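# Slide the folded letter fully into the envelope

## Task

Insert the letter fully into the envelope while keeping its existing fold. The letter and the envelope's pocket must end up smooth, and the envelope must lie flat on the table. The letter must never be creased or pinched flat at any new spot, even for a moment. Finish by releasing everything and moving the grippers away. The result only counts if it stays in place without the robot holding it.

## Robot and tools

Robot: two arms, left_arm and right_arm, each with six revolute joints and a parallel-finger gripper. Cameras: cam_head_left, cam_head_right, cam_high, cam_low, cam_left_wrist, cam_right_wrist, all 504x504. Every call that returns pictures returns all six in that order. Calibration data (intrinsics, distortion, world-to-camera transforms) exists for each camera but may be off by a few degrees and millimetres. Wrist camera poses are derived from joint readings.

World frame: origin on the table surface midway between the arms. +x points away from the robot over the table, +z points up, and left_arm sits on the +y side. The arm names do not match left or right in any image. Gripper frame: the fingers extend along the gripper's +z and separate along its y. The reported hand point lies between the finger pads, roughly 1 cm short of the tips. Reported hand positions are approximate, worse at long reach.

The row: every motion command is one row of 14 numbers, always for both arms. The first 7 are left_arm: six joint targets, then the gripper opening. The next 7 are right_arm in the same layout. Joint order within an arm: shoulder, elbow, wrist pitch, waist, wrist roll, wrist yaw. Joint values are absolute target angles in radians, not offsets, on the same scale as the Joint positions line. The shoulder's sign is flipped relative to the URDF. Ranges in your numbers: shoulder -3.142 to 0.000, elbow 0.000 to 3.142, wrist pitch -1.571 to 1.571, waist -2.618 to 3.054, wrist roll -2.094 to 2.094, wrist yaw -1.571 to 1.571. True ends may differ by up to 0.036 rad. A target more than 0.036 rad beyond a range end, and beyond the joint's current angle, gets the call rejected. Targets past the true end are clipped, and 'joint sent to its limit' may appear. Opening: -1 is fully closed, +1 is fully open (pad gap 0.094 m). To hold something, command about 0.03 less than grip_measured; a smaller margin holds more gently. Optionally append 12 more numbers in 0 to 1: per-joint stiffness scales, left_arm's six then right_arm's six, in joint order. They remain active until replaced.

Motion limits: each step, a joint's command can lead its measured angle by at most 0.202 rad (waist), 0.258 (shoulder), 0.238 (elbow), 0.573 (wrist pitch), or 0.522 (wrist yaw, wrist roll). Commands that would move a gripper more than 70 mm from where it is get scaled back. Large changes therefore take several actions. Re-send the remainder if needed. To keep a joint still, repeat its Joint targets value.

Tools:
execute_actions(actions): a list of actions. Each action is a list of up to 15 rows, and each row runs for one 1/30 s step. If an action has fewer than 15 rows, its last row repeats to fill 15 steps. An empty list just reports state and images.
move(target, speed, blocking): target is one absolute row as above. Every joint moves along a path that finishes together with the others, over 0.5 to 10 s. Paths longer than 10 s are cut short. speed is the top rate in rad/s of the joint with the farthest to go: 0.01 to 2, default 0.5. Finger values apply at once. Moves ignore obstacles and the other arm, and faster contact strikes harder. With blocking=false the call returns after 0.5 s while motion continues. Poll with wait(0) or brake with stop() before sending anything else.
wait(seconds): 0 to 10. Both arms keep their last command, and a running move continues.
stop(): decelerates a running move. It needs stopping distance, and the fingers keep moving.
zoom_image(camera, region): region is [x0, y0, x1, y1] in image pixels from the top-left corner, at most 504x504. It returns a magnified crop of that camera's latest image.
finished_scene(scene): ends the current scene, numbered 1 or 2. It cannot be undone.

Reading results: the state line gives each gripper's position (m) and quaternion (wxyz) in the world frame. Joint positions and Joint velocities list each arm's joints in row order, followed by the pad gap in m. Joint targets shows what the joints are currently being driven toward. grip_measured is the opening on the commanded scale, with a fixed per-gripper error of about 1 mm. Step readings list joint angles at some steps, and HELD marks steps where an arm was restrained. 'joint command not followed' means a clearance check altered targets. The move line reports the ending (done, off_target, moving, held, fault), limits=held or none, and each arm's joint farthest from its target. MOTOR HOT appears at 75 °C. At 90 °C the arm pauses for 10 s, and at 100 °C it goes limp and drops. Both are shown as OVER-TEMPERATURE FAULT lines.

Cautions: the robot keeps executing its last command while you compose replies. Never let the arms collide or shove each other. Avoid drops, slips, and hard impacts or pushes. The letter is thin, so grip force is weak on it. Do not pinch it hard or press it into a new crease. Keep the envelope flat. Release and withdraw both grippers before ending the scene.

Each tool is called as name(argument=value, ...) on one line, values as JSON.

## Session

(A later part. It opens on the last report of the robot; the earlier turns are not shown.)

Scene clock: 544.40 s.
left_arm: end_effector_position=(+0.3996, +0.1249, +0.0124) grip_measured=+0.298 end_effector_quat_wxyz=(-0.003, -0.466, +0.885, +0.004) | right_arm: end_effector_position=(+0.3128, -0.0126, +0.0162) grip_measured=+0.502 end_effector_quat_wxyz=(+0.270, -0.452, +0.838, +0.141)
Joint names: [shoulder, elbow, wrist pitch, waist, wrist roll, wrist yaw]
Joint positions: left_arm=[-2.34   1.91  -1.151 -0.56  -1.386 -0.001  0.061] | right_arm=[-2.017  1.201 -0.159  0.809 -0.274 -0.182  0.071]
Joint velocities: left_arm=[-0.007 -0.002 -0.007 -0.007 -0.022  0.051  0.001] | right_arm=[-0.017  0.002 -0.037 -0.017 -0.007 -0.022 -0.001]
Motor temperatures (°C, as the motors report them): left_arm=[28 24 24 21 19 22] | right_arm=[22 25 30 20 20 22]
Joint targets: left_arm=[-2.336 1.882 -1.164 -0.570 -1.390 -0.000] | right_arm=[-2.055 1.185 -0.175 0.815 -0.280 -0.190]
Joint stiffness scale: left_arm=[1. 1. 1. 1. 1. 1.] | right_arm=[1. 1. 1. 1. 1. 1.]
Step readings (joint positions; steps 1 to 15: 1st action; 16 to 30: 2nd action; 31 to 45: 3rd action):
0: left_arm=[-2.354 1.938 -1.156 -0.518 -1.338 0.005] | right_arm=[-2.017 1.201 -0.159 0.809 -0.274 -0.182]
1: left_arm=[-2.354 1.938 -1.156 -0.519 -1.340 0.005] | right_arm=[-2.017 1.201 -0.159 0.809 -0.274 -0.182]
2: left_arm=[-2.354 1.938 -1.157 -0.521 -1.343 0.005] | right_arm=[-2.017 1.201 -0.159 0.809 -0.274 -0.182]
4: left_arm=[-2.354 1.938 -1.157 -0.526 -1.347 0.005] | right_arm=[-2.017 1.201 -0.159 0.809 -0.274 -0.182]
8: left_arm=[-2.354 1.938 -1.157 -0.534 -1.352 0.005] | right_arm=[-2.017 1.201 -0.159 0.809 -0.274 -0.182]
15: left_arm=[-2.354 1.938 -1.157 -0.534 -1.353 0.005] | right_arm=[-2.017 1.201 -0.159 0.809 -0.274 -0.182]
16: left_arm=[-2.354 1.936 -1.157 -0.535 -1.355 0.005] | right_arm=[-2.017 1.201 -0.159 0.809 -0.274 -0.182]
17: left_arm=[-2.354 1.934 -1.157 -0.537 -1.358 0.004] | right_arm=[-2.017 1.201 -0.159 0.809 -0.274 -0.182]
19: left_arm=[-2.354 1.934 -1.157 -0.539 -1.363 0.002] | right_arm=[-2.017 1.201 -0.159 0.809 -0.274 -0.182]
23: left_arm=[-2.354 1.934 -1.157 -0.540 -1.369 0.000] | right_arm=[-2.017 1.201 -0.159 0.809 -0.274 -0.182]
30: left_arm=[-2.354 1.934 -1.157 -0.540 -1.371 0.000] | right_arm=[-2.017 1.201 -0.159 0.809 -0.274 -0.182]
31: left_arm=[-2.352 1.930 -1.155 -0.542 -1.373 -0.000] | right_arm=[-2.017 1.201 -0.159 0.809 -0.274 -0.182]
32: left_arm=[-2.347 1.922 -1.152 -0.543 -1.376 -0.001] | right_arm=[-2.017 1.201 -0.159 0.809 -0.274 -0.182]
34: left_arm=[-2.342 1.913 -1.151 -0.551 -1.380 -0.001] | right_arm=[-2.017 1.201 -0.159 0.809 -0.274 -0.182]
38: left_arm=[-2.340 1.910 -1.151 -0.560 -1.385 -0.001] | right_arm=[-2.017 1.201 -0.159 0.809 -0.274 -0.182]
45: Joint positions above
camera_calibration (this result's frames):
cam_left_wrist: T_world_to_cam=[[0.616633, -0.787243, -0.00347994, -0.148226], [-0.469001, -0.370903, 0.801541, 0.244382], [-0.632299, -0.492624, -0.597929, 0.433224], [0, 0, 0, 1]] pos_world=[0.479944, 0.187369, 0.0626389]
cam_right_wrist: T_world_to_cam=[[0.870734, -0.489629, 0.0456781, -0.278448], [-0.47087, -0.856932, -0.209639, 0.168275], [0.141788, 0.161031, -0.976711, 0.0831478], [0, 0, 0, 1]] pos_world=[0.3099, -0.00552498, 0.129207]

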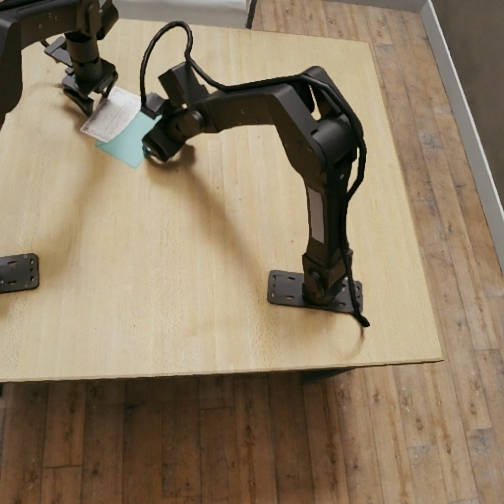

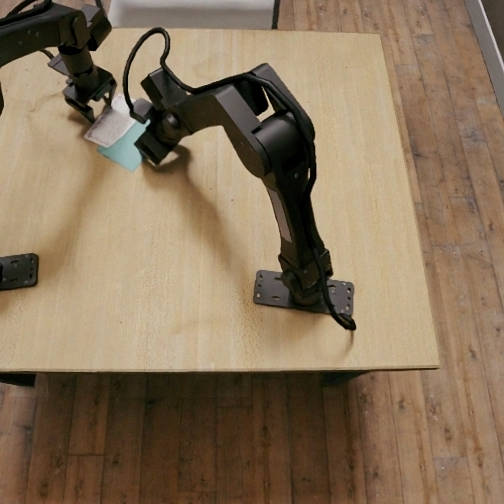

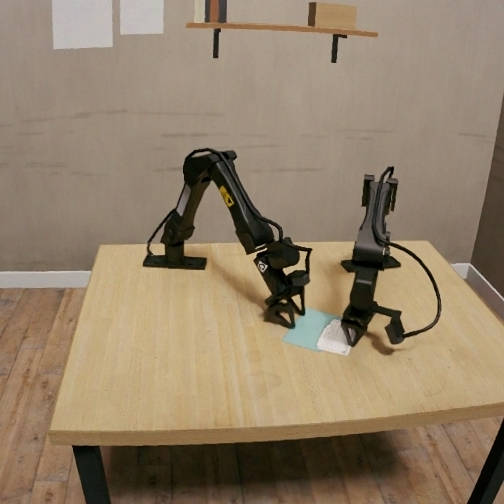

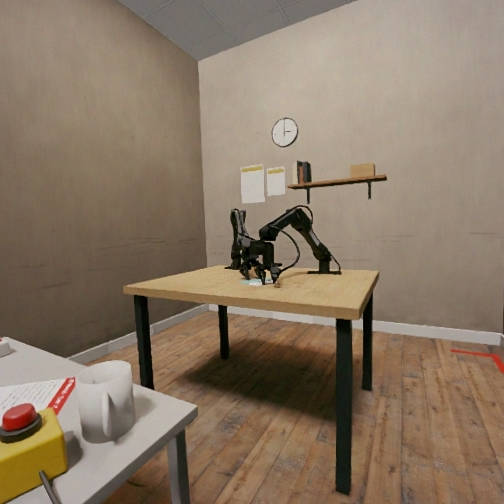

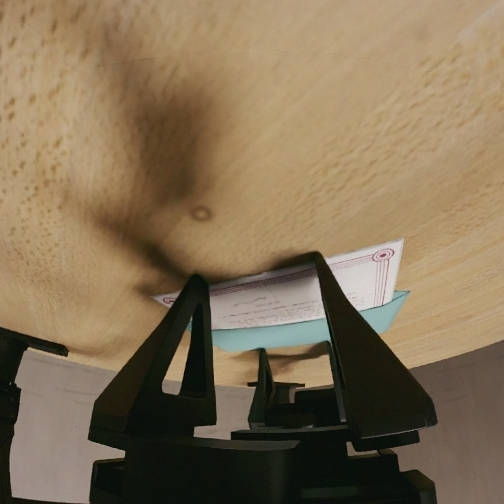

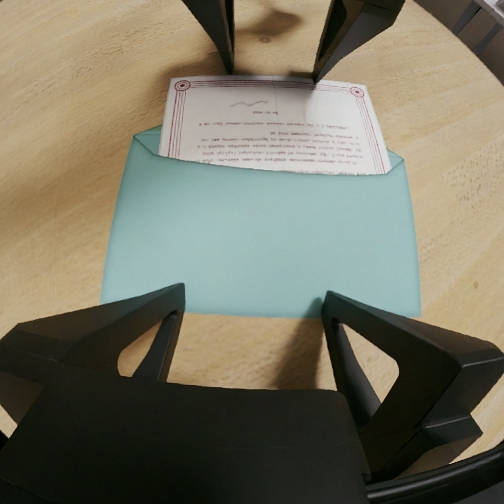

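Going under. Continue.

execute_actions(actions=[[[-2.325,1.865,-1.158,-0.585,-1.405,0,0.3,-2.055,1.185,-0.175,0.815,-0.28,-0.19,0.5]],[[-2.316,1.85,-1.152,-0.60,-1.42,0,0.3,-2.055,1.185,-0.175,0.815,-0.28,-0.19,0.5]],[[-2.307,1.835,-1.147,-0.615,-1.435,0,0.3,-2.055,1.185,-0.175,0.815,-0.28,-0.19,0.5]],[[-2.298,1.82,-1.142,-0.63,-1.45,0,0.3,-2.055,1.185,-0.175,0.815,-0.28,-0.19,0.5]]])

Scene clock: 552.13 s.
left_arm: end_effector_position=(+0.3796, +0.1062, +0.0125) grip_measured=+0.298 end_effector_quat_wxyz=(-0.003, -0.467, +0.884, +0.008) | right_arm: end_effector_position=(+0.3128, -0.0126, +0.0162) grip_measured=+0.502 end_effector_quat_wxyz=(+0.270, -0.452, +0.838, +0.141)
Joint names: [shoulder, elbow, wrist pitch, waist, wrist roll, wrist yaw]
Joint positions: left_arm=[-2.303  1.847 -1.131 -0.619 -1.446 -0.004  0.061] | right_arm=[-2.017  1.201 -0.159  0.809 -0.274 -0.182  0.071]
Joint velocities: left_arm=[ 0.012 -0.012 -0.007  0.002  0.022 -0.022 -0.   ] | right_arm=[ 0.002 -0.002  0.007 -0.007  0.007 -0.022 -0.   ]
Motor temperatures (°C, as the motors report them): left_arm=[28 23 23 21 19 22] | right_arm=[22 25 30 20 20 22]
Joint targets: left_arm=[-2.298 1.820 -1.142 -0.630 -1.450 0.000] | right_arm=[-2.055 1.185 -0.175 0.815 -0.280 -0.190]
Joint stiffness scale: left_arm=[1. 1. 1. 1. 1. 1.] | right_arm=[1. 1. 1. 1. 1. 1.]
Step readings (joint positions; steps 1 to 15: 1st action; 16 to 30: 2nd action; 31 to 45: 3rd action; 46 to 60: 4th action):
0: left_arm=[-2.340 1.910 -1.151 -0.560 -1.386 -0.001] | right_arm=[-2.017 1.201 -0.159 0.809 -0.274 -0.182]
1: left_arm=[-2.338 1.907 -1.149 -0.561 -1.388 -0.001] | right_arm=[-2.017 1.201 -0.159 0.809 -0.274 -0.182]
2: left_arm=[-2.335 1.902 -1.147 -0.563 -1.391 -0.001] | right_arm=[-2.017 1.201 -0.159 0.809 -0.274 -0.182]
4: left_arm=[-2.331 1.895 -1.146 -0.567 -1.396 -0.001] | right_arm=[-2.017 1.201 -0.159 0.809 -0.274 -0.182]
8: left_arm=[-2.330 1.893 -1.146 -0.574 -1.400 -0.001] | right_arm=[-2.017 1.201 -0.159 0.809 -0.274 -0.182]
15: left_arm=[-2.330 1.893 -1.146 -0.574 -1.402 -0.001] | right_arm=[-2.017 1.201 -0.159 0.809 -0.274 -0.182]
16: left_arm=[-2.329 1.890 -1.144 -0.575 -1.404 -0.001] | right_arm=[-2.017 1.201 -0.159 0.809 -0.274 -0.182]
17: left_arm=[-2.326 1.886 -1.142 -0.576 -1.406 -0.002] | right_arm=[-2.017 1.201 -0.159 0.809 -0.274 -0.182]
19: left_arm=[-2.322 1.880 -1.141 -0.582 -1.411 -0.002] | right_arm=[-2.017 1.201 -0.159 0.809 -0.274 -0.182]
23: left_arm=[-2.321 1.878 -1.141 -0.589 -1.415 -0.003] | right_arm=[-2.017 1.201 -0.159 0.809 -0.274 -0.182]
30: left_arm=[-2.321 1.878 -1.141 -0.589 -1.416 -0.003] | right_arm=[-2.017 1.201 -0.159 0.809 -0.274 -0.182]
31: left_arm=[-2.320 1.875 -1.140 -0.590 -1.418 -0.003] | right_arm=[-2.017 1.201 -0.159 0.809 -0.274 -0.182]
32: left_arm=[-2.317 1.870 -1.137 -0.592 -1.421 -0.003] | right_arm=[-2.017 1.201 -0.159 0.809 -0.274 -0.182]
34: left_arm=[-2.313 1.865 -1.136 -0.597 -1.426 -0.003] | right_arm=[-2.017 1.201 -0.159 0.809 -0.274 -0.182]
38: left_arm=[-2.312 1.863 -1.136 -0.603 -1.430 -0.003] | right_arm=[-2.017 1.201 -0.159 0.809 -0.274 -0.182]
45: left_arm=[-2.312 1.863 -1.136 -0.604 -1.432 -0.003] | right_arm=[-2.017 1.201 -0.159 0.809 -0.274 -0.182]
46: left_arm=[-2.311 1.860 -1.135 -0.605 -1.434 -0.003] | right_arm=[-2.017 1.201 -0.159 0.809 -0.274 -0.182]
47: left_arm=[-2.308 1.855 -1.132 -0.606 -1.436 -0.004] | right_arm=[-2.017 1.201 -0.159 0.809 -0.274 -0.182]
49: left_arm=[-2.305 1.850 -1.131 -0.612 -1.441 -0.004] | right_arm=[-2.017 1.201 -0.159 0.809 -0.274 -0.182]
53: left_arm=[-2.303 1.848 -1.131 -0.619 -1.445 -0.004] | right_arm=[-2.017 1.201 -0.159 0.809 -0.274 -0.182]
60: Joint positions above
camera_calibration (this result's frames):
cam_left_wrist: T_world_to_cam=[[0.617465, -0.786518, -0.0112179, -0.150881], [-0.465045, -0.376517, 0.801229, 0.227047], [-0.634405, -0.489515, -0.598252, 0.411878], [0, 0, 0, 1]] pos_world=[0.460048, 0.168437, 0.0627976]
cam_right_wrist: T_world_to_cam=[[0.870734, -0.489629, 0.0456781, -0.278448], [-0.47087, -0.856932, -0.209639, 0.168275], [0.141788, 0.161031, -0.976711, 0.0831478], [0, 0, 0, 1]] pos_world=[0.3099, -0.00552498, 0.129207]

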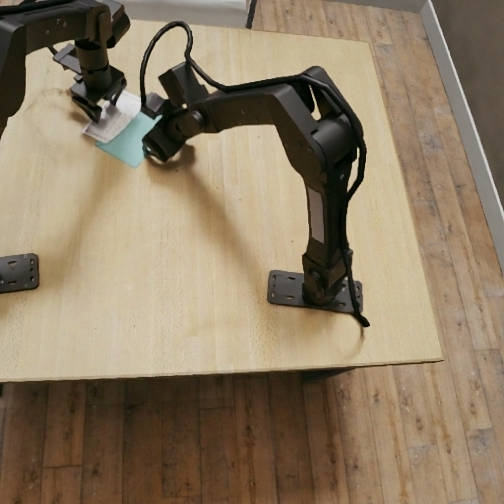

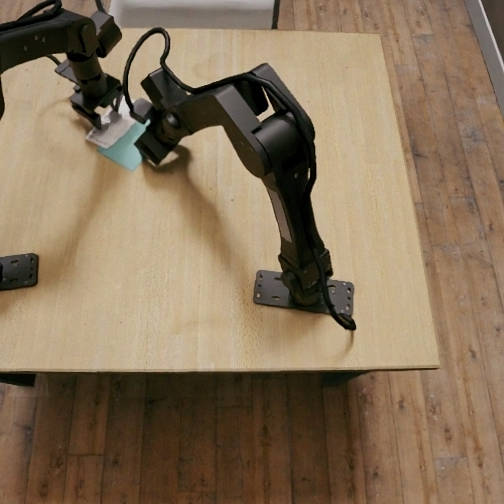

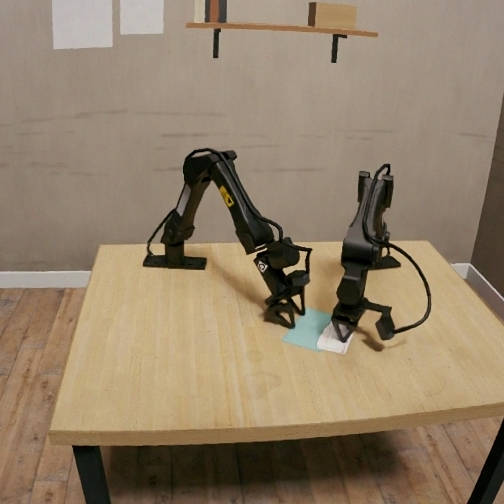

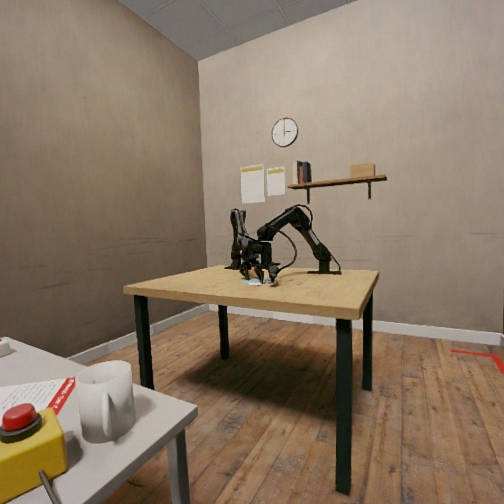

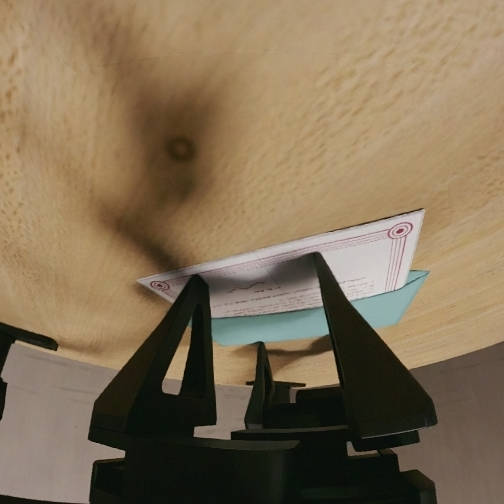

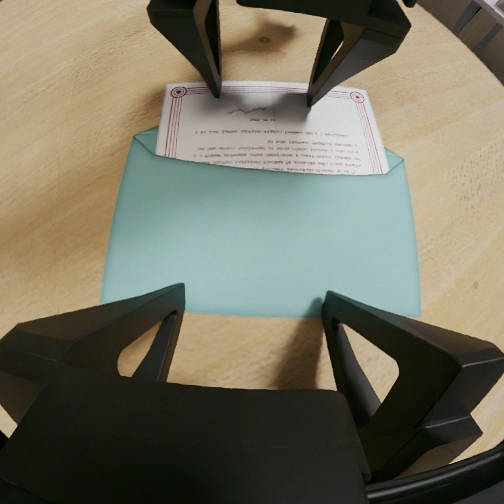

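execute_actions(actions=[[[-2.25,1.85,-1.142,-0.63,-1.45,0,0.3,-2.055,1.185,-0.175,0.815,-0.28,-0.19,0.5]],[[-2.28,1.92,-1.16,-0.53,-1.36,0,0.3,-2.055,1.185,-0.175,0.815,-0.28,-0.19,0.5]],[[-2.28,1.92,-1.16,-0.53,-1.36,0,0.3,-2.055,1.185,-0.175,0.815,-0.28,-0.19,0.5]],[[-2.33,1.92,-1.16,-0.53,-1.36,0,0.3,-2.055,1.185,-0.175,0.815,-0.28,-0.19,0.5]],[[-2.36,1.92,-1.16,-0.53,-1.36,0,0.3,-2.055,1.185,-0.175,0.815,-0.28,-0.19,0.5]],[[-2.36,1.92,-1.16,-0.55,-1.37,0,0.3,-2.055,1.185,-0.175,0.815,-0.28,-0.19,0.5]],[[-2.36,1.92,-1.16,-0.565,-1.385,0,0.3,-2.055,1.185,-0.175,0.815,-0.28,-0.19,0.5]],[[-2.36,1.92,-1.16,-0.58,-1.40,0,0.3,-2.055,1.185,-0.175,0.815,-0.28,-0.19,0.5]],[[-2.36,1.92,-1.16,-0.595,-1.415,0,0.3,-2.055,1.185,-0.175,0.815,-0.28,-0.19,0.5]],[[-2.36,1.92,-1.16,-0.61,-1.43,0,0.3,-2.055,1.185,-0.175,0.815,-0.28,-0.19,0.5]]])

Scene clock: 564.17 s.
left_arm: end_effector_position=(+0.3913, +0.1062, +0.0127) grip_measured=+0.298 end_effector_quat_wxyz=(-0.003, -0.463, +0.886, +0.001) | right_arm: end_effector_position=(+0.3128, -0.0126, +0.0162) grip_measured=+0.502 end_effector_quat_wxyz=(+0.270, -0.452, +0.838, +0.141)
Joint names: [shoulder, elbow, wrist pitch, waist, wrist roll, wrist yaw]
Joint positions: left_arm=[-2.337  1.906 -1.145 -0.604 -1.423  0.004  0.061] | right_arm=[-2.017  1.201 -0.159  0.809 -0.274 -0.182  0.071]
Joint velocities: left_arm=[-0.007  0.002 -0.007 -0.027  0.022 -0.022  0.001] | right_arm=[ 0.017  0.002 -0.007  0.002 -0.037  0.051  0.   ]
Motor temperatures (°C, as the motors report them): left_arm=[28 23 23 21 19 22] | right_arm=[22 25 29 20 20 22]
Joint targets: left_arm=[-2.360 1.920 -1.160 -0.610 -1.430 -0.000] | right_arm=[-2.055 1.185 -0.175 0.815 -0.280 -0.190]
Joint stiffness scale: left_arm=[1. 1. 1. 1. 1. 1.] | right_arm=[1. 1. 1. 1. 1. 1.]
Step readings (joint positions; steps 1 to 15: 1st action; 16 to 30: 2nd action; 31 to 45: 3rd action; 46 to 60: 4th action; 61 to 75: 5th action; 76 to 90: 6th action; 91 to 105: 7th action; 106 to 120: 8th action; 121 to 135: 9th action; 136 to 150: 10th action):
0: left_arm=[-2.303 1.847 -1.131 -0.619 -1.446 -0.004] | right_arm=[-2.017 1.201 -0.159 0.809 -0.274 -0.182]
1: left_arm=[-2.300 1.847 -1.131 -0.619 -1.446 -0.004] | right_arm=[-2.017 1.201 -0.159 0.809 -0.274 -0.182]
2: left_arm=[-2.297 1.847 -1.133 -0.619 -1.446 -0.004] | right_arm=[-2.017 1.201 -0.159 0.809 -0.274 -0.182]
4: left_arm=[-2.288 1.847 -1.133 -0.621 -1.446 -0.004] | right_arm=[-2.017 1.201 -0.159 0.809 -0.274 -0.182]
8: left_arm=[-2.274 1.847 -1.133 -0.623 -1.446 -0.004] | right_arm=[-2.017 1.201 -0.159 0.809 -0.274 -0.182]
15: left_arm=[-2.274 1.847 -1.133 -0.623 -1.446 -0.004] | right_arm=[-2.017 1.201 -0.159 0.809 -0.274 -0.182]
16: left_arm=[-2.275 1.854 -1.138 -0.616 -1.436 -0.001] | right_arm=[-2.017 1.201 -0.159 0.809 -0.274 -0.182]
17: left_arm=[-2.278 1.867 -1.144 -0.606 -1.421 0.004] | right_arm=[-2.017 1.201 -0.159 0.809 -0.274 -0.182]
19: left_arm=[-2.279 1.888 -1.144 -0.570 -1.401 0.006] | right_arm=[-2.017 1.201 -0.159 0.809 -0.274 -0.182]
23: left_arm=[-2.279 1.901 -1.144 -0.516 -1.381 0.005] | right_arm=[-2.017 1.201 -0.159 0.809 -0.274 -0.182]
30: left_arm=[-2.279 1.901 -1.144 -0.524 -1.369 0.005] | right_arm=[-2.017 1.201 -0.159 0.809 -0.274 -0.182]
31: left_arm=[-2.279 1.901 -1.144 -0.525 -1.369 0.005] | right_arm=[-2.017 1.201 -0.159 0.809 -0.274 -0.182]
32: left_arm=[-2.279 1.901 -1.144 -0.526 -1.368 0.005] | right_arm=[-2.017 1.201 -0.159 0.809 -0.274 -0.182]
34: left_arm=[-2.279 1.901 -1.144 -0.526 -1.368 0.005] | right_arm=[-2.017 1.201 -0.159 0.809 -0.274 -0.182]
38: left_arm=[-2.279 1.901 -1.144 -0.526 -1.367 0.005] | right_arm=[-2.017 1.201 -0.159 0.809 -0.274 -0.182]
45: left_arm=[-2.279 1.901 -1.144 -0.526 -1.367 0.005] | right_arm=[-2.017 1.201 -0.159 0.809 -0.274 -0.182]
46: left_arm=[-2.282 1.902 -1.144 -0.526 -1.367 0.005] | right_arm=[-2.017 1.201 -0.159 0.809 -0.274 -0.182]
47: left_arm=[-2.286 1.904 -1.144 -0.526 -1.367 0.005] | right_arm=[-2.017 1.201 -0.159 0.809 -0.274 -0.182]
49: left_arm=[-2.300 1.904 -1.144 -0.526 -1.366 0.005] | right_arm=[-2.017 1.201 -0.159 0.809 -0.274 -0.182]
53: left_arm=[-2.324 1.904 -1.144 -0.526 -1.366 0.005] | right_arm=[-2.017 1.201 -0.159 0.809 -0.274 -0.182]
60: left_arm=[-2.326 1.904 -1.144 -0.526 -1.366 0.005] | right_arm=[-2.017 1.201 -0.159 0.809 -0.274 -0.182]
61: left_arm=[-2.327 1.904 -1.144 -0.526 -1.366 0.005] | right_arm=[-2.017 1.201 -0.159 0.809 -0.274 -0.182]
62: left_arm=[-2.329 1.904 -1.144 -0.526 -1.366 0.005] | right_arm=[-2.017 1.201 -0.159 0.809 -0.274 -0.182]
64: left_arm=[-2.336 1.904 -1.145 -0.526 -1.365 0.005] | right_arm=[-2.017 1.201 -0.159 0.809 -0.274 -0.182]
68: left_arm=[-2.337 1.906 -1.145 -0.526 -1.365 0.005] | right_arm=[-2.017 1.201 -0.159 0.809 -0.274 -0.182]
75: left_arm=[-2.337 1.906 -1.145 -0.526 -1.365 0.005] | right_arm=[-2.017 1.201 -0.159 0.809 -0.274 -0.182]
76: left_arm=[-2.337 1.906 -1.145 -0.527 -1.365 0.004] | right_arm=[-2.017 1.201 -0.159 0.809 -0.274 -0.182]
77: left_arm=[-2.337 1.906 -1.145 -0.529 -1.365 0.004] | right_arm=[-2.017 1.201 -0.159 0.809 -0.274 -0.182]
79: left_arm=[-2.337 1.906 -1.145 -0.535 -1.365 0.004] | right_arm=[-2.017 1.201 -0.159 0.809 -0.274 -0.182]
83: left_arm=[-2.337 1.906 -1.145 -0.544 -1.365 0.004] | right_arm=[-2.017 1.201 -0.159 0.809 -0.274 -0.182]
90: left_arm=[-2.337 1.906 -1.145 -0.544 -1.365 0.004] | right_arm=[-2.017 1.201 -0.159 0.809 -0.274 -0.182]
91: left_arm=[-2.337 1.906 -1.145 -0.545 -1.367 0.004] | right_arm=[-2.017 1.201 -0.159 0.809 -0.274 -0.182]
92: left_arm=[-2.337 1.906 -1.145 -0.547 -1.369 0.004] | right_arm=[-2.017 1.201 -0.159 0.809 -0.274 -0.182]
94: left_arm=[-2.337 1.906 -1.145 -0.551 -1.372 0.004] | right_arm=[-2.017 1.201 -0.159 0.809 -0.274 -0.182]
98: left_arm=[-2.337 1.906 -1.145 -0.558 -1.376 0.004] | right_arm=[-2.017 1.201 -0.159 0.809 -0.274 -0.182]
105: left_arm=[-2.337 1.906 -1.145 -0.558 -1.378 0.004] | right_arm=[-2.017 1.201 -0.159 0.809 -0.274 -0.182]
106: left_arm=[-2.337 1.906 -1.145 -0.559 -1.380 0.004] | right_arm=[-2.017 1.201 -0.159 0.809 -0.274 -0.182]
107: left_arm=[-2.337 1.906 -1.145 -0.560 -1.383 0.004] | right_arm=[-2.017 1.201 -0.159 0.809 -0.274 -0.182]
109: left_arm=[-2.337 1.906 -1.145 -0.565 -1.386 0.004] | right_arm=[-2.017 1.201 -0.159 0.809 -0.274 -0.182]
113: left_arm=[-2.337 1.906 -1.145 -0.573 -1.391 0.004] | right_arm=[-2.017 1.201 -0.159 0.809 -0.274 -0.182]
120: left_arm=[-2.337 1.906 -1.145 -0.574 -1.393 0.004] | right_arm=[-2.017 1.201 -0.159 0.809 -0.274 -0.182]
121: left_arm=[-2.337 1.906 -1.145 -0.575 -1.395 0.004] | right_arm=[-2.017 1.201 -0.159 0.809 -0.274 -0.182]
122: left_arm=[-2.337 1.906 -1.145 -0.576 -1.398 0.004] | right_arm=[-2.017 1.201 -0.159 0.809 -0.274 -0.182]
124: left_arm=[-2.337 1.906 -1.145 -0.581 -1.402 0.004] | right_arm=[-2.017 1.201 -0.159 0.809 -0.274 -0.182]
128: left_arm=[-2.337 1.906 -1.145 -0.588 -1.406 0.004] | right_arm=[-2.017 1.201 -0.159 0.809 -0.274 -0.182]
135: left_arm=[-2.337 1.906 -1.145 -0.588 -1.408 0.004] | right_arm=[-2.017 1.201 -0.159 0.809 -0.274 -0.182]
136: left_arm=[-2.337 1.906 -1.145 -0.590 -1.410 0.004] | right_arm=[-2.017 1.201 -0.159 0.809 -0.274 -0.182]
137: left_arm=[-2.337 1.906 -1.145 -0.591 -1.413 0.004] | right_arm=[-2.017 1.201 -0.159 0.809 -0.274 -0.182]
139: left_arm=[-2.337 1.906 -1.145 -0.596 -1.417 0.004] | right_arm=[-2.017 1.201 -0.159 0.809 -0.274 -0.182]
143: left_arm=[-2.337 1.906 -1.145 -0.603 -1.421 0.004] | right_arm=[-2.017 1.201 -0.159 0.809 -0.274 -0.182]
150: Joint positions above
camera_calibration (this result's frames):
cam_left_wrist: T_world_to_cam=[[0.610635, -0.791908, 0.00250097, -0.155121], [-0.4736, -0.362655, 0.802611, 0.234174], [-0.634687, -0.491287, -0.596497, 0.419715], [0, 0, 0, 1]] pos_world=[0.472015, 0.168283, 0.0627963]
cam_right_wrist: T_world_to_cam=[[0.870734, -0.489629, 0.0456781, -0.278448], [-0.47087, -0.856932, -0.209639, 0.168275], [0.141788, 0.161031, -0.976711, 0.0831478], [0, 0, 0, 1]] pos_world=[0.3099, -0.00552498, 0.129207]

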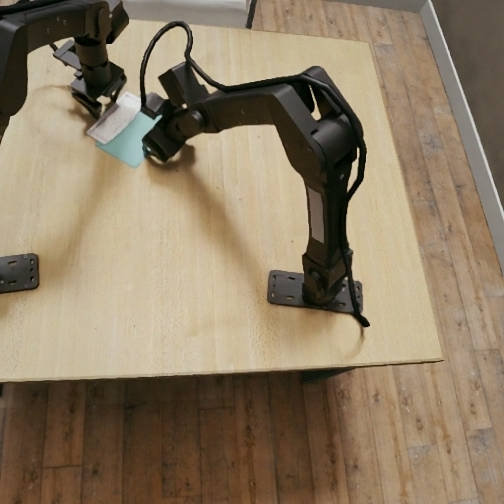

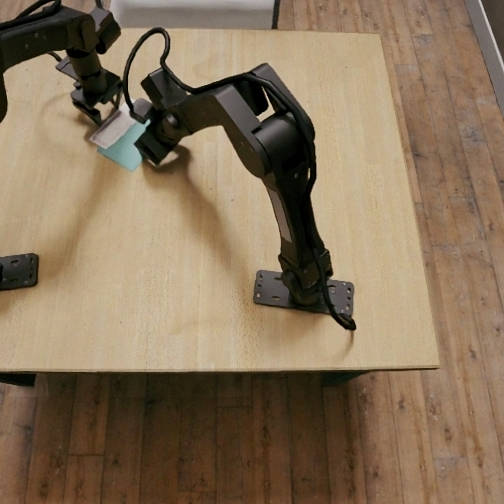

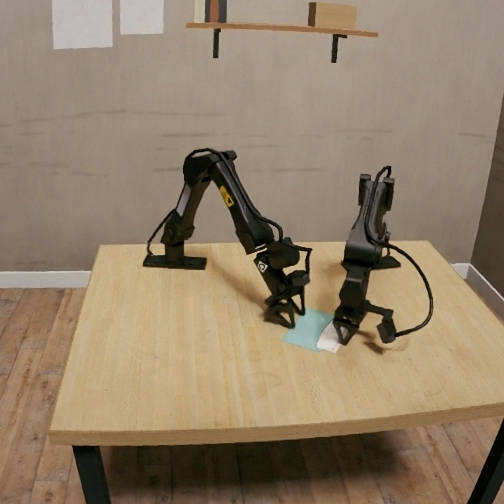

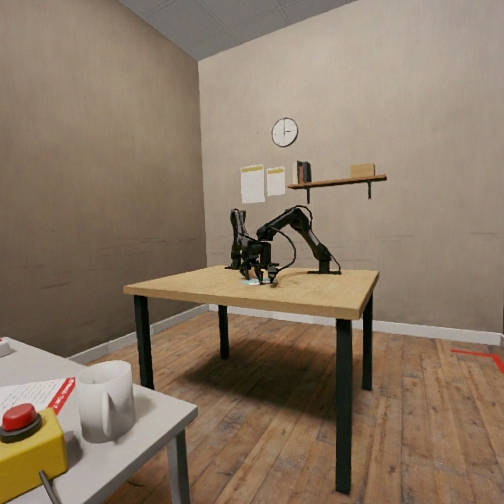

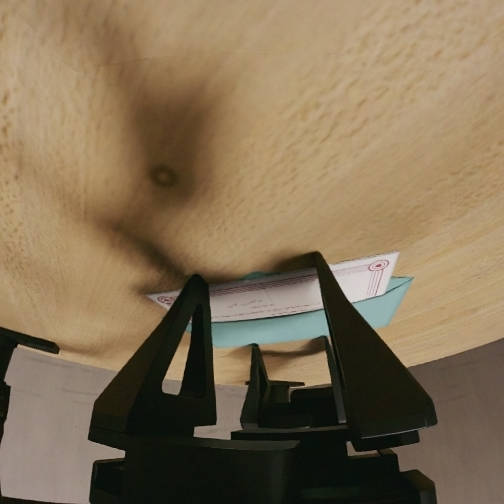

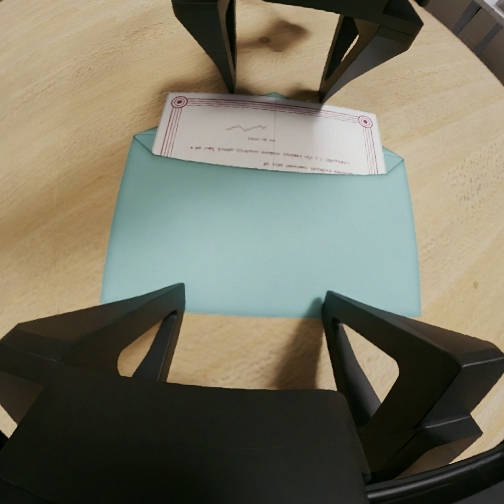

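execute_actions(actions=[[[-2.36,1.92,-1.16,-0.625,-1.445,0,0.3,-2.055,1.185,-0.175,0.815,-0.28,-0.19,0.5]],[[-2.36,1.92,-1.16,-0.64,-1.46,0,0.3,-2.055,1.185,-0.175,0.815,-0.28,-0.19,0.5]]])

Scene clock: 568.37 s.
left_arm: end_effector_position=(+0.3852, +0.0943, +0.0127) grip_measured=+0.298 end_effector_quat_wxyz=(-0.003, -0.463, +0.886, +0.001) | right_arm: end_effector_position=(+0.3128, -0.0126, +0.0162) grip_measured=+0.502 end_effector_quat_wxyz=(+0.270, -0.452, +0.838, +0.141)
Joint names: [shoulder, elbow, wrist pitch, waist, wrist roll, wrist yaw]
Joint positions: left_arm=[-2.337  1.906 -1.145 -0.633 -1.453  0.004  0.061] | right_arm=[-2.017  1.201 -0.159  0.809 -0.274 -0.182  0.071]
Joint velocities: left_arm=[ 0.007 -0.012 -0.037 -0.007 -0.022 -0.007 -0.   ] | right_arm=[ 0.012 -0.002  0.022  0.002 -0.066  0.037  0.001]
Motor temperatures (°C, as the motors report them): left_arm=[28 23 23 21 19 22] | right_arm=[22 25 29 20 20 22]
Joint targets: left_arm=[-2.360 1.920 -1.160 -0.640 -1.460 0.000] | right_arm=[-2.055 1.185 -0.175 0.815 -0.280 -0.190]
Joint stiffness scale: left_arm=[1. 1. 1. 1. 1. 1.] | right_arm=[1. 1. 1. 1. 1. 1.]
Step readings (joint positions; steps 1 to 15: 1st action; 16 to 30: 2nd action):
0: left_arm=[-2.337 1.906 -1.145 -0.604 -1.423 0.004] | right_arm=[-2.017 1.201 -0.159 0.809 -0.274 -0.182]
1: left_arm=[-2.337 1.906 -1.145 -0.604 -1.425 0.004] | right_arm=[-2.017 1.201 -0.159 0.809 -0.274 -0.182]
2: left_arm=[-2.337 1.906 -1.145 -0.606 -1.428 0.004] | right_arm=[-2.017 1.201 -0.159 0.809 -0.274 -0.182]
4: left_arm=[-2.337 1.906 -1.145 -0.611 -1.433 0.004] | right_arm=[-2.017 1.201 -0.159 0.809 -0.274 -0.182]
8: left_arm=[-2.337 1.906 -1.145 -0.618 -1.437 0.004] | right_arm=[-2.017 1.201 -0.159 0.809 -0.274 -0.182]
15: left_arm=[-2.337 1.906 -1.145 -0.618 -1.438 0.004] | right_arm=[-2.017 1.201 -0.159 0.809 -0.274 -0.182]
16: left_arm=[-2.337 1.906 -1.145 -0.619 -1.441 0.004] | right_arm=[-2.017 1.201 -0.159 0.809 -0.274 -0.182]
17: left_arm=[-2.337 1.906 -1.145 -0.621 -1.444 0.004] | right_arm=[-2.017 1.201 -0.159 0.809 -0.274 -0.182]
19: left_arm=[-2.337 1.906 -1.145 -0.626 -1.448 0.004] | right_arm=[-2.017 1.201 -0.159 0.809 -0.274 -0.182]
23: left_arm=[-2.337 1.906 -1.145 -0.633 -1.452 0.004] | right_arm=[-2.017 1.201 -0.159 0.809 -0.274 -0.182]
30: Joint positions above
camera_calibration (this result's frames):
cam_left_wrist: T_world_to_cam=[[0.611239, -0.791443, 0.00232519, -0.16108], [-0.473293, -0.363171, 0.802559, 0.226901], [-0.634335, -0.491656, -0.596569, 0.409898], [0, 0, 0, 1]] pos_world=[0.465861, 0.156447, 0.0628053]
cam_right_wrist: T_world_to_cam=[[0.870734, -0.489629, 0.0456781, -0.278448], [-0.47087, -0.856932, -0.209639, 0.168275], [0.141788, 0.161031, -0.976711, 0.0831478], [0, 0, 0, 1]] pos_world=[0.3099, -0.00552498, 0.129207]

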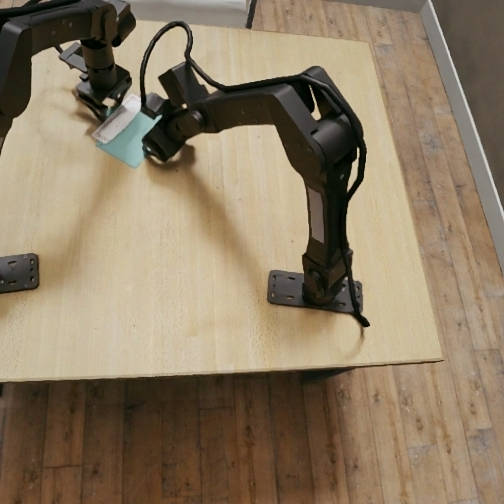

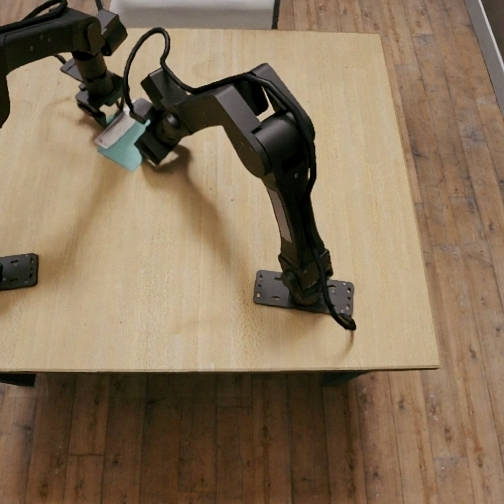

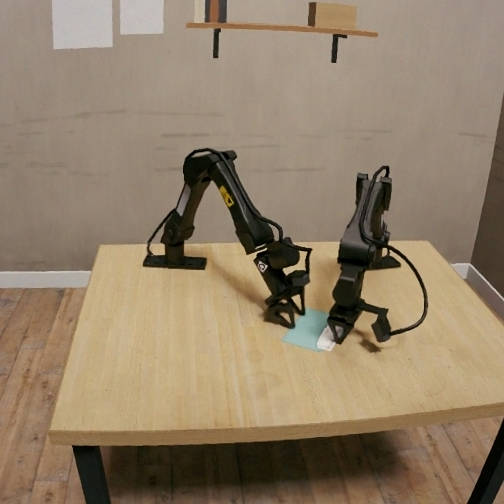

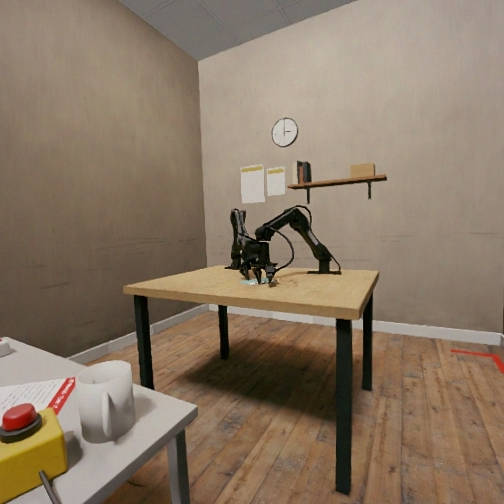

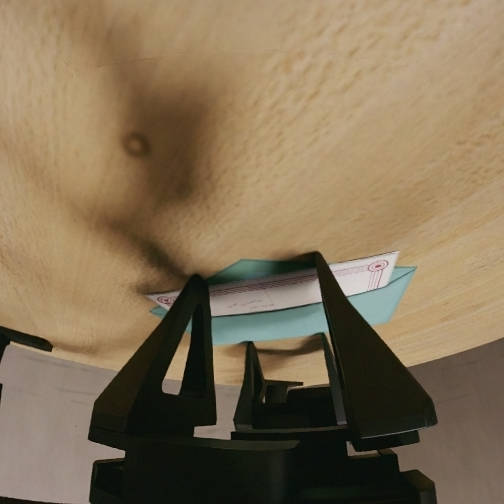

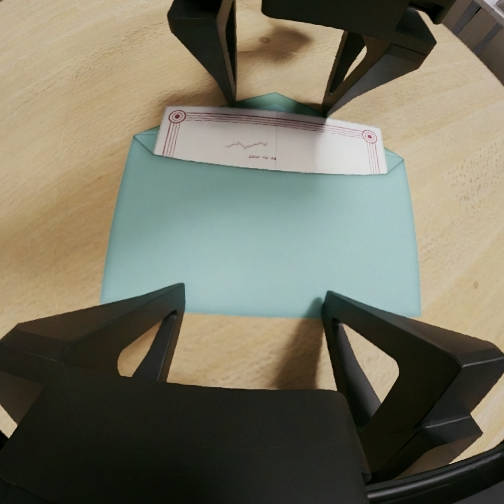

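Re-land narrower on the flap.

execute_actions(actions=[[[-2.29,1.92,-1.16,-0.615,-1.45,0,0.3,-2.055,1.185,-0.175,0.815,-0.28,-0.19,0.5]],[[-2.29,1.92,-1.16,-0.615,-1.45,0,-0.6,-2.055,1.185,-0.175,0.815,-0.28,-0.19,0.5]],[[-2.29,1.92,-1.16,-0.615,-1.45,0,-0.6,-2.055,1.185,-0.175,0.815,-0.28,-0.19,0.5]],[[-2.33,1.92,-1.16,-0.615,-1.45,0,-0.6,-2.055,1.185,-0.175,0.815,-0.28,-0.19,0.5]],[[-2.355,1.92,-1.16,-0.615,-1.45,0,-0.6,-2.055,1.185,-0.175,0.815,-0.28,-0.19,0.5]],[[-2.355,1.92,-1.16,-0.64,-1.46,0,-0.6,-2.055,1.185,-0.175,0.815,-0.28,-0.19,0.5]],[[-2.355,1.92,-1.16,-0.655,-1.475,0,-0.6,-2.055,1.185,-0.175,0.815,-0.28,-0.19,0.5]],[[-2.355,1.92,-1.16,-0.67,-1.49,0,-0.6,-2.055,1.185,-0.175,0.815,-0.28,-0.19,0.5]]])

Scene clock: 579.13 s.
left_arm: end_effector_position=(+0.3787, +0.0822, +0.0130) grip_measured=-0.598 end_effector_quat_wxyz=(-0.003, -0.463, +0.886, +0.001) | right_arm: end_effector_position=(+0.3128, -0.0126, +0.0162) grip_measured=+0.502 end_effector_quat_wxyz=(+0.270, -0.452, +0.838, +0.141)
Joint names: [shoulder, elbow, wrist pitch, waist, wrist roll, wrist yaw]
Joint positions: left_arm=[-2.337  1.908 -1.147 -0.664 -1.484  0.004  0.019] | right_arm=[-2.017  1.201 -0.159  0.809 -0.274 -0.182  0.071]
Joint velocities: left_arm=[ 0.012  0.012 -0.007 -0.002 -0.022  0.037 -0.001] | right_arm=[-0.012  0.002 -0.007  0.007  0.022 -0.037 -0.   ]
Motor temperatures (°C, as the motors report them): left_arm=[28 24 23 21 19 22] | right_arm=[22 25 29 20 20 22]
Joint targets: left_arm=[-2.355 1.920 -1.160 -0.670 -1.490 0.000] | right_arm=[-2.055 1.185 -0.175 0.815 -0.280 -0.190]
Joint stiffness scale: left_arm=[1. 1. 1. 1. 1. 1.] | right_arm=[1. 1. 1. 1. 1. 1.]
Step readings (joint positions; steps 1 to 15: 1st action; 16 to 30: 2nd action; 31 to 45: 3rd action; 46 to 60: 4th action; 61 to 75: 5th action; 76 to 90: 6th action; 91 to 105: 7th action; 106 to 120: 8th action):
0: left_arm=[-2.337 1.906 -1.145 -0.633 -1.453 0.004] | right_arm=[-2.017 1.201 -0.159 0.809 -0.274 -0.182]
1: left_arm=[-2.335 1.906 -1.145 -0.633 -1.453 0.004] | right_arm=[-2.017 1.201 -0.159 0.809 -0.274 -0.182]
2: left_arm=[-2.333 1.906 -1.146 -0.632 -1.453 0.004] | right_arm=[-2.017 1.201 -0.159 0.809 -0.274 -0.182]
4: left_arm=[-2.327 1.906 -1.146 -0.627 -1.453 0.004] | right_arm=[-2.017 1.201 -0.159 0.809 -0.274 -0.182]
8: left_arm=[-2.316 1.906 -1.146 -0.620 -1.453 0.004] | right_arm=[-2.017 1.201 -0.159 0.809 -0.274 -0.182]
15: left_arm=[-2.316 1.906 -1.146 -0.620 -1.453 0.004] | right_arm=[-2.017 1.201 -0.159 0.809 -0.274 -0.182]
16: left_arm=[-2.316 1.906 -1.146 -0.620 -1.453 0.004] | right_arm=[-2.017 1.201 -0.159 0.809 -0.274 -0.182]
17: left_arm=[-2.316 1.906 -1.146 -0.620 -1.453 0.004] | right_arm=[-2.017 1.201 -0.159 0.809 -0.274 -0.182]
19: left_arm=[-2.316 1.906 -1.146 -0.620 -1.453 0.004] | right_arm=[-2.017 1.201 -0.159 0.809 -0.274 -0.182]
23: left_arm=[-2.316 1.906 -1.146 -0.620 -1.453 0.004] | right_arm=[-2.017 1.201 -0.159 0.809 -0.274 -0.182]
30: left_arm=[-2.316 1.906 -1.146 -0.620 -1.453 0.004] | right_arm=[-2.017 1.201 -0.159 0.809 -0.274 -0.182]
31: left_arm=[-2.316 1.906 -1.146 -0.620 -1.453 0.004] | right_arm=[-2.017 1.201 -0.159 0.809 -0.274 -0.182]
32: left_arm=[-2.316 1.906 -1.146 -0.620 -1.453 0.004] | right_arm=[-2.017 1.201 -0.159 0.809 -0.274 -0.182]
34: left_arm=[-2.316 1.906 -1.146 -0.620 -1.453 0.004] | right_arm=[-2.017 1.201 -0.159 0.809 -0.274 -0.182]
38: left_arm=[-2.316 1.906 -1.146 -0.620 -1.453 0.004] | right_arm=[-2.017 1.201 -0.159 0.809 -0.274 -0.182]
45: left_arm=[-2.316 1.906 -1.146 -0.620 -1.453 0.004] | right_arm=[-2.017 1.201 -0.159 0.809 -0.274 -0.182]
46: left_arm=[-2.316 1.906 -1.146 -0.620 -1.453 0.004] | right_arm=[-2.017 1.201 -0.159 0.809 -0.274 -0.182]
47: left_arm=[-2.316 1.906 -1.146 -0.620 -1.453 0.004] | right_arm=[-2.017 1.201 -0.159 0.809 -0.274 -0.182]
49: left_arm=[-2.316 1.906 -1.146 -0.620 -1.453 0.004] | right_arm=[-2.017 1.201 -0.159 0.809 -0.274 -0.182]
53: left_arm=[-2.316 1.906 -1.146 -0.620 -1.453 0.004] | right_arm=[-2.017 1.201 -0.159 0.809 -0.274 -0.182]
60: left_arm=[-2.316 1.906 -1.146 -0.620 -1.453 0.004] | right_arm=[-2.017 1.201 -0.159 0.809 -0.274 -0.182]
61: left_arm=[-2.318 1.906 -1.146 -0.620 -1.453 0.004] | right_arm=[-2.017 1.201 -0.159 0.809 -0.274 -0.182]
62: left_arm=[-2.320 1.906 -1.146 -0.620 -1.453 0.004] | right_arm=[-2.017 1.201 -0.159 0.809 -0.274 -0.182]
64: left_arm=[-2.330 1.906 -1.146 -0.620 -1.453 0.004] | right_arm=[-2.017 1.201 -0.159 0.809 -0.274 -0.182]
68: left_arm=[-2.337 1.908 -1.147 -0.620 -1.453 0.004] | right_arm=[-2.017 1.201 -0.159 0.809 -0.274 -0.182]
75: left_arm=[-2.337 1.908 -1.147 -0.620 -1.453 0.004] | right_arm=[-2.017 1.201 -0.159 0.809 -0.274 -0.182]
76: left_arm=[-2.337 1.908 -1.147 -0.621 -1.453 0.004] | right_arm=[-2.017 1.201 -0.159 0.809 -0.274 -0.182]
77: left_arm=[-2.337 1.908 -1.147 -0.622 -1.454 0.004] | right_arm=[-2.017 1.201 -0.159 0.809 -0.274 -0.182]
79: left_arm=[-2.337 1.908 -1.147 -0.627 -1.454 0.004] | right_arm=[-2.017 1.201 -0.159 0.809 -0.274 -0.182]
83: left_arm=[-2.337 1.908 -1.147 -0.633 -1.454 0.004] | right_arm=[-2.017 1.201 -0.159 0.809 -0.274 -0.182]
90: left_arm=[-2.337 1.908 -1.147 -0.634 -1.454 0.004] | right_arm=[-2.017 1.201 -0.159 0.809 -0.274 -0.182]
91: left_arm=[-2.337 1.908 -1.147 -0.635 -1.456 0.004] | right_arm=[-2.017 1.201 -0.159 0.809 -0.274 -0.182]
92: left_arm=[-2.337 1.908 -1.147 -0.636 -1.459 0.004] | right_arm=[-2.017 1.201 -0.159 0.809 -0.274 -0.182]
94: left_arm=[-2.337 1.908 -1.147 -0.641 -1.463 0.004] | right_arm=[-2.017 1.201 -0.159 0.809 -0.274 -0.182]
98: left_arm=[-2.337 1.908 -1.147 -0.649 -1.466 0.004] | right_arm=[-2.017 1.201 -0.159 0.809 -0.274 -0.182]
105: left_arm=[-2.337 1.908 -1.147 -0.649 -1.468 0.004] | right_arm=[-2.017 1.201 -0.159 0.809 -0.274 -0.182]
106: left_arm=[-2.337 1.908 -1.147 -0.650 -1.471 0.004] | right_arm=[-2.017 1.201 -0.159 0.809 -0.274 -0.182]
107: left_arm=[-2.337 1.908 -1.147 -0.651 -1.473 0.004] | right_arm=[-2.017 1.201 -0.159 0.809 -0.274 -0.182]
109: left_arm=[-2.337 1.908 -1.147 -0.656 -1.478 0.004] | right_arm=[-2.017 1.201 -0.159 0.809 -0.274 -0.182]
113: left_arm=[-2.337 1.908 -1.147 -0.664 -1.481 0.004] | right_arm=[-2.017 1.201 -0.159 0.809 -0.274 -0.182]
120: Joint positions above
camera_calibration (this result's frames):
cam_left_wrist: T_world_to_cam=[[0.611239, -0.791443, 0.00215221, -0.166657], [-0.473268, -0.363327, 0.802503, 0.219196], [-0.634354, -0.491539, -0.596645, 0.40002], [0, 0, 0, 1]] pos_world=[0.45936, 0.144366, 0.063123]
cam_right_wrist: T_world_to_cam=[[0.870734, -0.489629, 0.0456781, -0.278448], [-0.47087, -0.856932, -0.209639, 0.168275], [0.141788, 0.161031, -0.976711, 0.0831478], [0, 0, 0, 1]] pos_world=[0.3099, -0.00552498, 0.129207]

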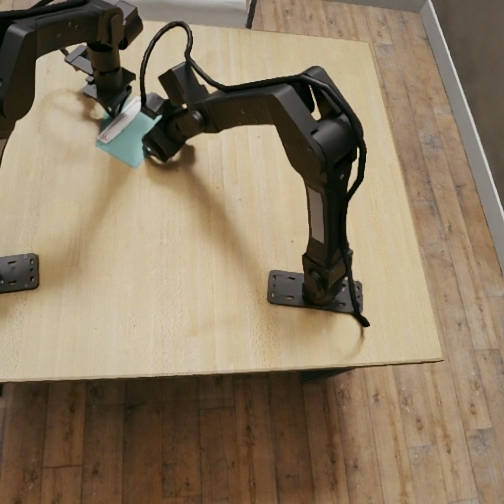

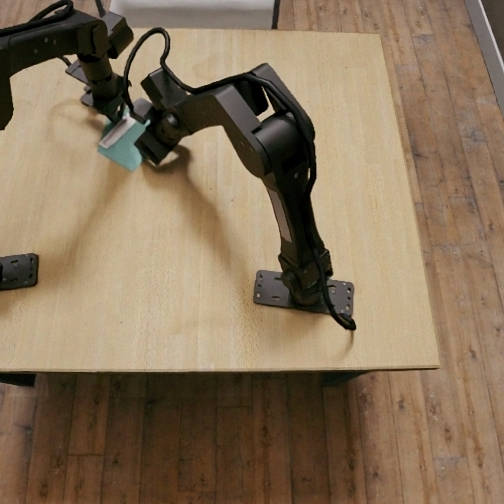

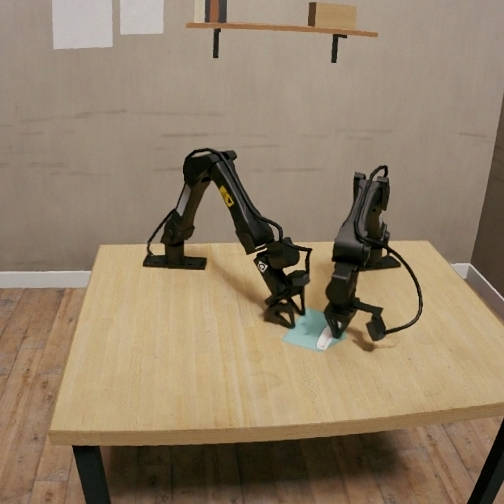

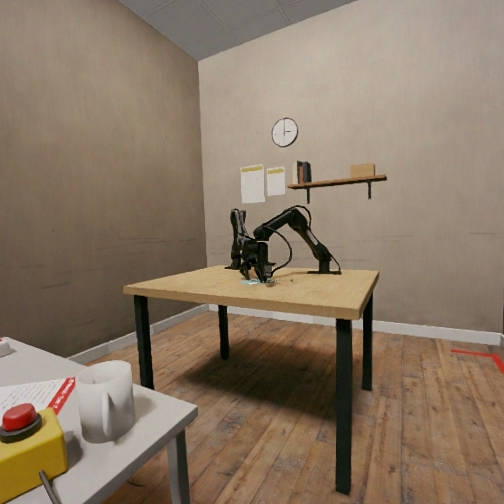

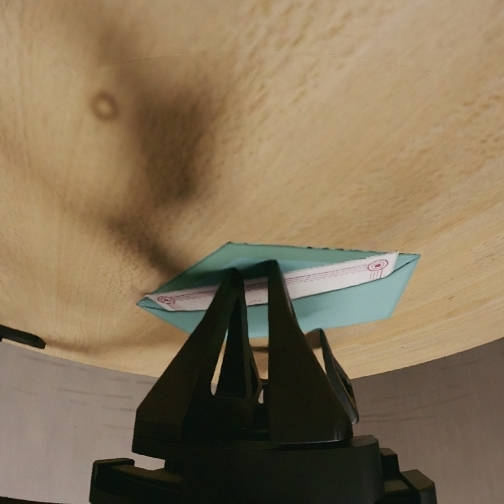

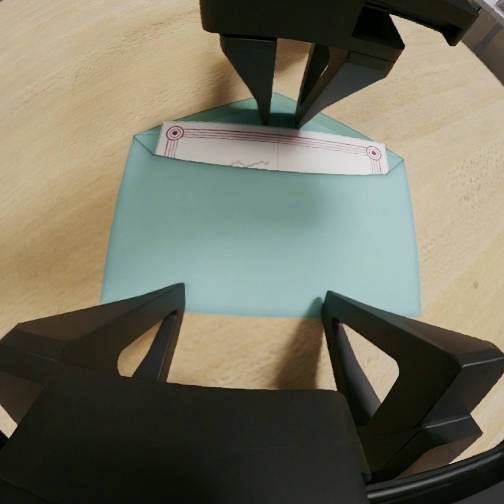

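execute_actions(actions=[[[-2.355,1.92,-1.16,-0.685,-1.505,0,-0.6,-2.055,1.185,-0.175,0.815,-0.28,-0.19,0.5]],[[-2.355,1.92,-1.16,-0.70,-1.52,0,-0.6,-2.055,1.185,-0.175,0.815,-0.28,-0.19,0.5]]])

Scene clock: 584.37 s.
left_arm: end_effector_position=(+0.3718, +0.0706, +0.0130) grip_measured=-0.598 end_effector_quat_wxyz=(-0.003, -0.463, +0.886, +0.001) | right_arm: end_effector_position=(+0.3128, -0.0126, +0.0162) grip_measured=+0.502 end_effector_quat_wxyz=(+0.270, -0.452, +0.838, +0.141)
Joint names: [shoulder, elbow, wrist pitch, waist, wrist roll, wrist yaw]
Joint positions: left_arm=[-2.337  1.908 -1.147 -0.694 -1.513  0.004  0.019] | right_arm=[-2.017  1.201 -0.159  0.809 -0.274 -0.182  0.071]
Joint velocities: left_arm=[-0.002  0.007 -0.007  0.007 -0.066 -0.022 -0.   ] | right_arm=[-0.007 -0.007  0.051  0.002 -0.051  0.007 -0.001]
Motor temperatures (°C, as the motors report them): left_arm=[28 24 23 21 19 22] | right_arm=[22 25 29 20 20 22]
Joint targets: left_arm=[-2.355 1.920 -1.160 -0.700 -1.520 -0.000] | right_arm=[-2.055 1.185 -0.175 0.815 -0.280 -0.190]
Joint stiffness scale: left_arm=[1. 1. 1. 1. 1. 1.] | right_arm=[1. 1. 1. 1. 1. 1.]
Step readings (joint positions; steps 1 to 15: 1st action; 16 to 30: 2nd action):
0: left_arm=[-2.337 1.908 -1.147 -0.664 -1.484 0.004] | right_arm=[-2.017 1.201 -0.159 0.809 -0.274 -0.182]
1: left_arm=[-2.337 1.908 -1.147 -0.665 -1.486 0.004] | right_arm=[-2.017 1.201 -0.159 0.809 -0.274 -0.182]
2: left_arm=[-2.337 1.908 -1.147 -0.666 -1.489 0.004] | right_arm=[-2.017 1.201 -0.159 0.809 -0.274 -0.182]
4: left_arm=[-2.337 1.908 -1.147 -0.671 -1.492 0.004] | right_arm=[-2.017 1.201 -0.159 0.809 -0.274 -0.182]
8: left_arm=[-2.337 1.908 -1.147 -0.678 -1.496 0.004] | right_arm=[-2.017 1.201 -0.159 0.809 -0.274 -0.182]
15: left_arm=[-2.337 1.908 -1.147 -0.679 -1.499 0.004] | right_arm=[-2.017 1.201 -0.159 0.809 -0.274 -0.182]
16: left_arm=[-2.337 1.908 -1.147 -0.680 -1.500 0.004] | right_arm=[-2.017 1.201 -0.159 0.809 -0.274 -0.182]
17: left_arm=[-2.337 1.908 -1.147 -0.682 -1.503 0.004] | right_arm=[-2.017 1.201 -0.159 0.809 -0.274 -0.182]
19: left_arm=[-2.337 1.908 -1.147 -0.687 -1.507 0.004] | right_arm=[-2.017 1.201 -0.159 0.809 -0.274 -0.182]
23: left_arm=[-2.337 1.908 -1.147 -0.694 -1.511 0.004] | right_arm=[-2.017 1.201 -0.159 0.809 -0.274 -0.182]
30: Joint positions above
camera_calibration (this result's frames):
cam_left_wrist: T_world_to_cam=[[0.610936, -0.791677, 0.00198639, -0.171525], [-0.473387, -0.363299, 0.802445, 0.21174], [-0.634556, -0.491183, -0.596722, 0.389966], [0, 0, 0, 1]] pos_world=[0.452481, 0.132677, 0.0631328]
cam_right_wrist: T_world_to_cam=[[0.870734, -0.489629, 0.0456781, -0.278448], [-0.47087, -0.856932, -0.209639, 0.168275], [0.141788, 0.161031, -0.976711, 0.0831478], [0, 0, 0, 1]] pos_world=[0.3099, -0.00552498, 0.129207]

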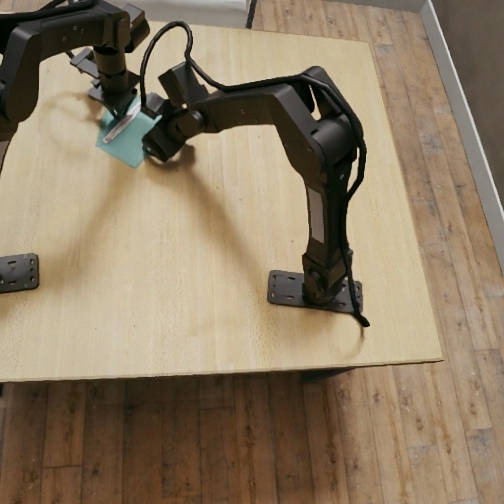

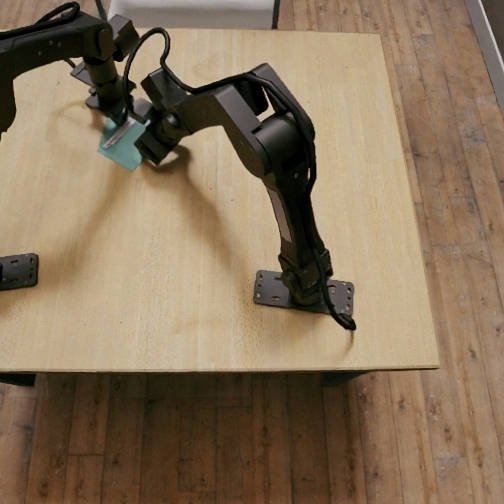

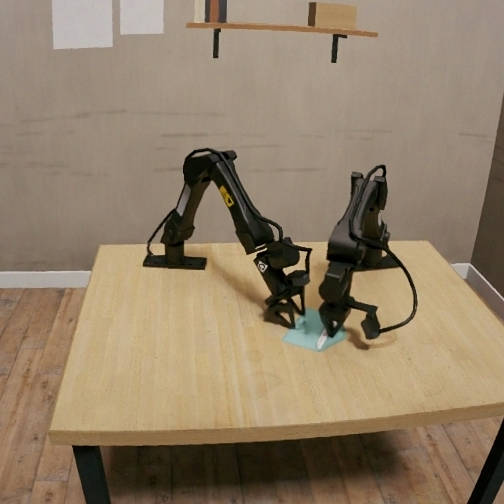

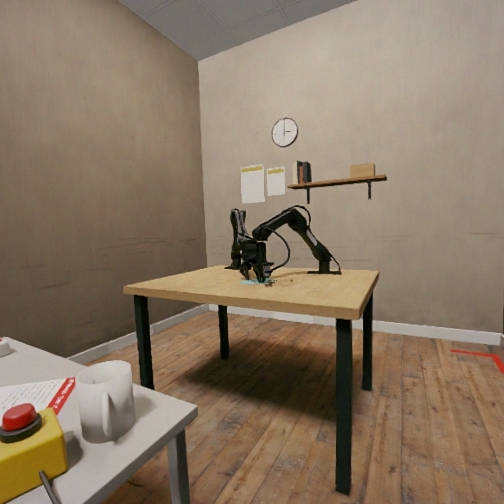

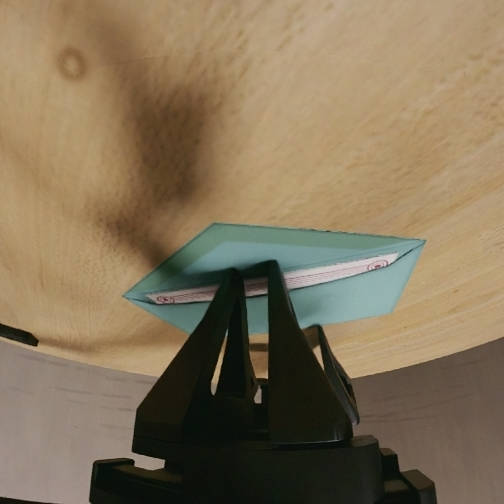

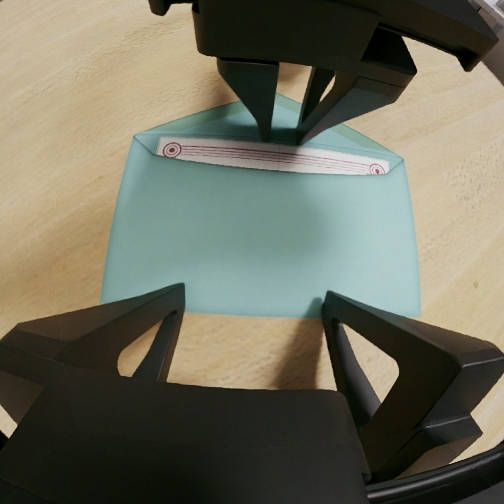

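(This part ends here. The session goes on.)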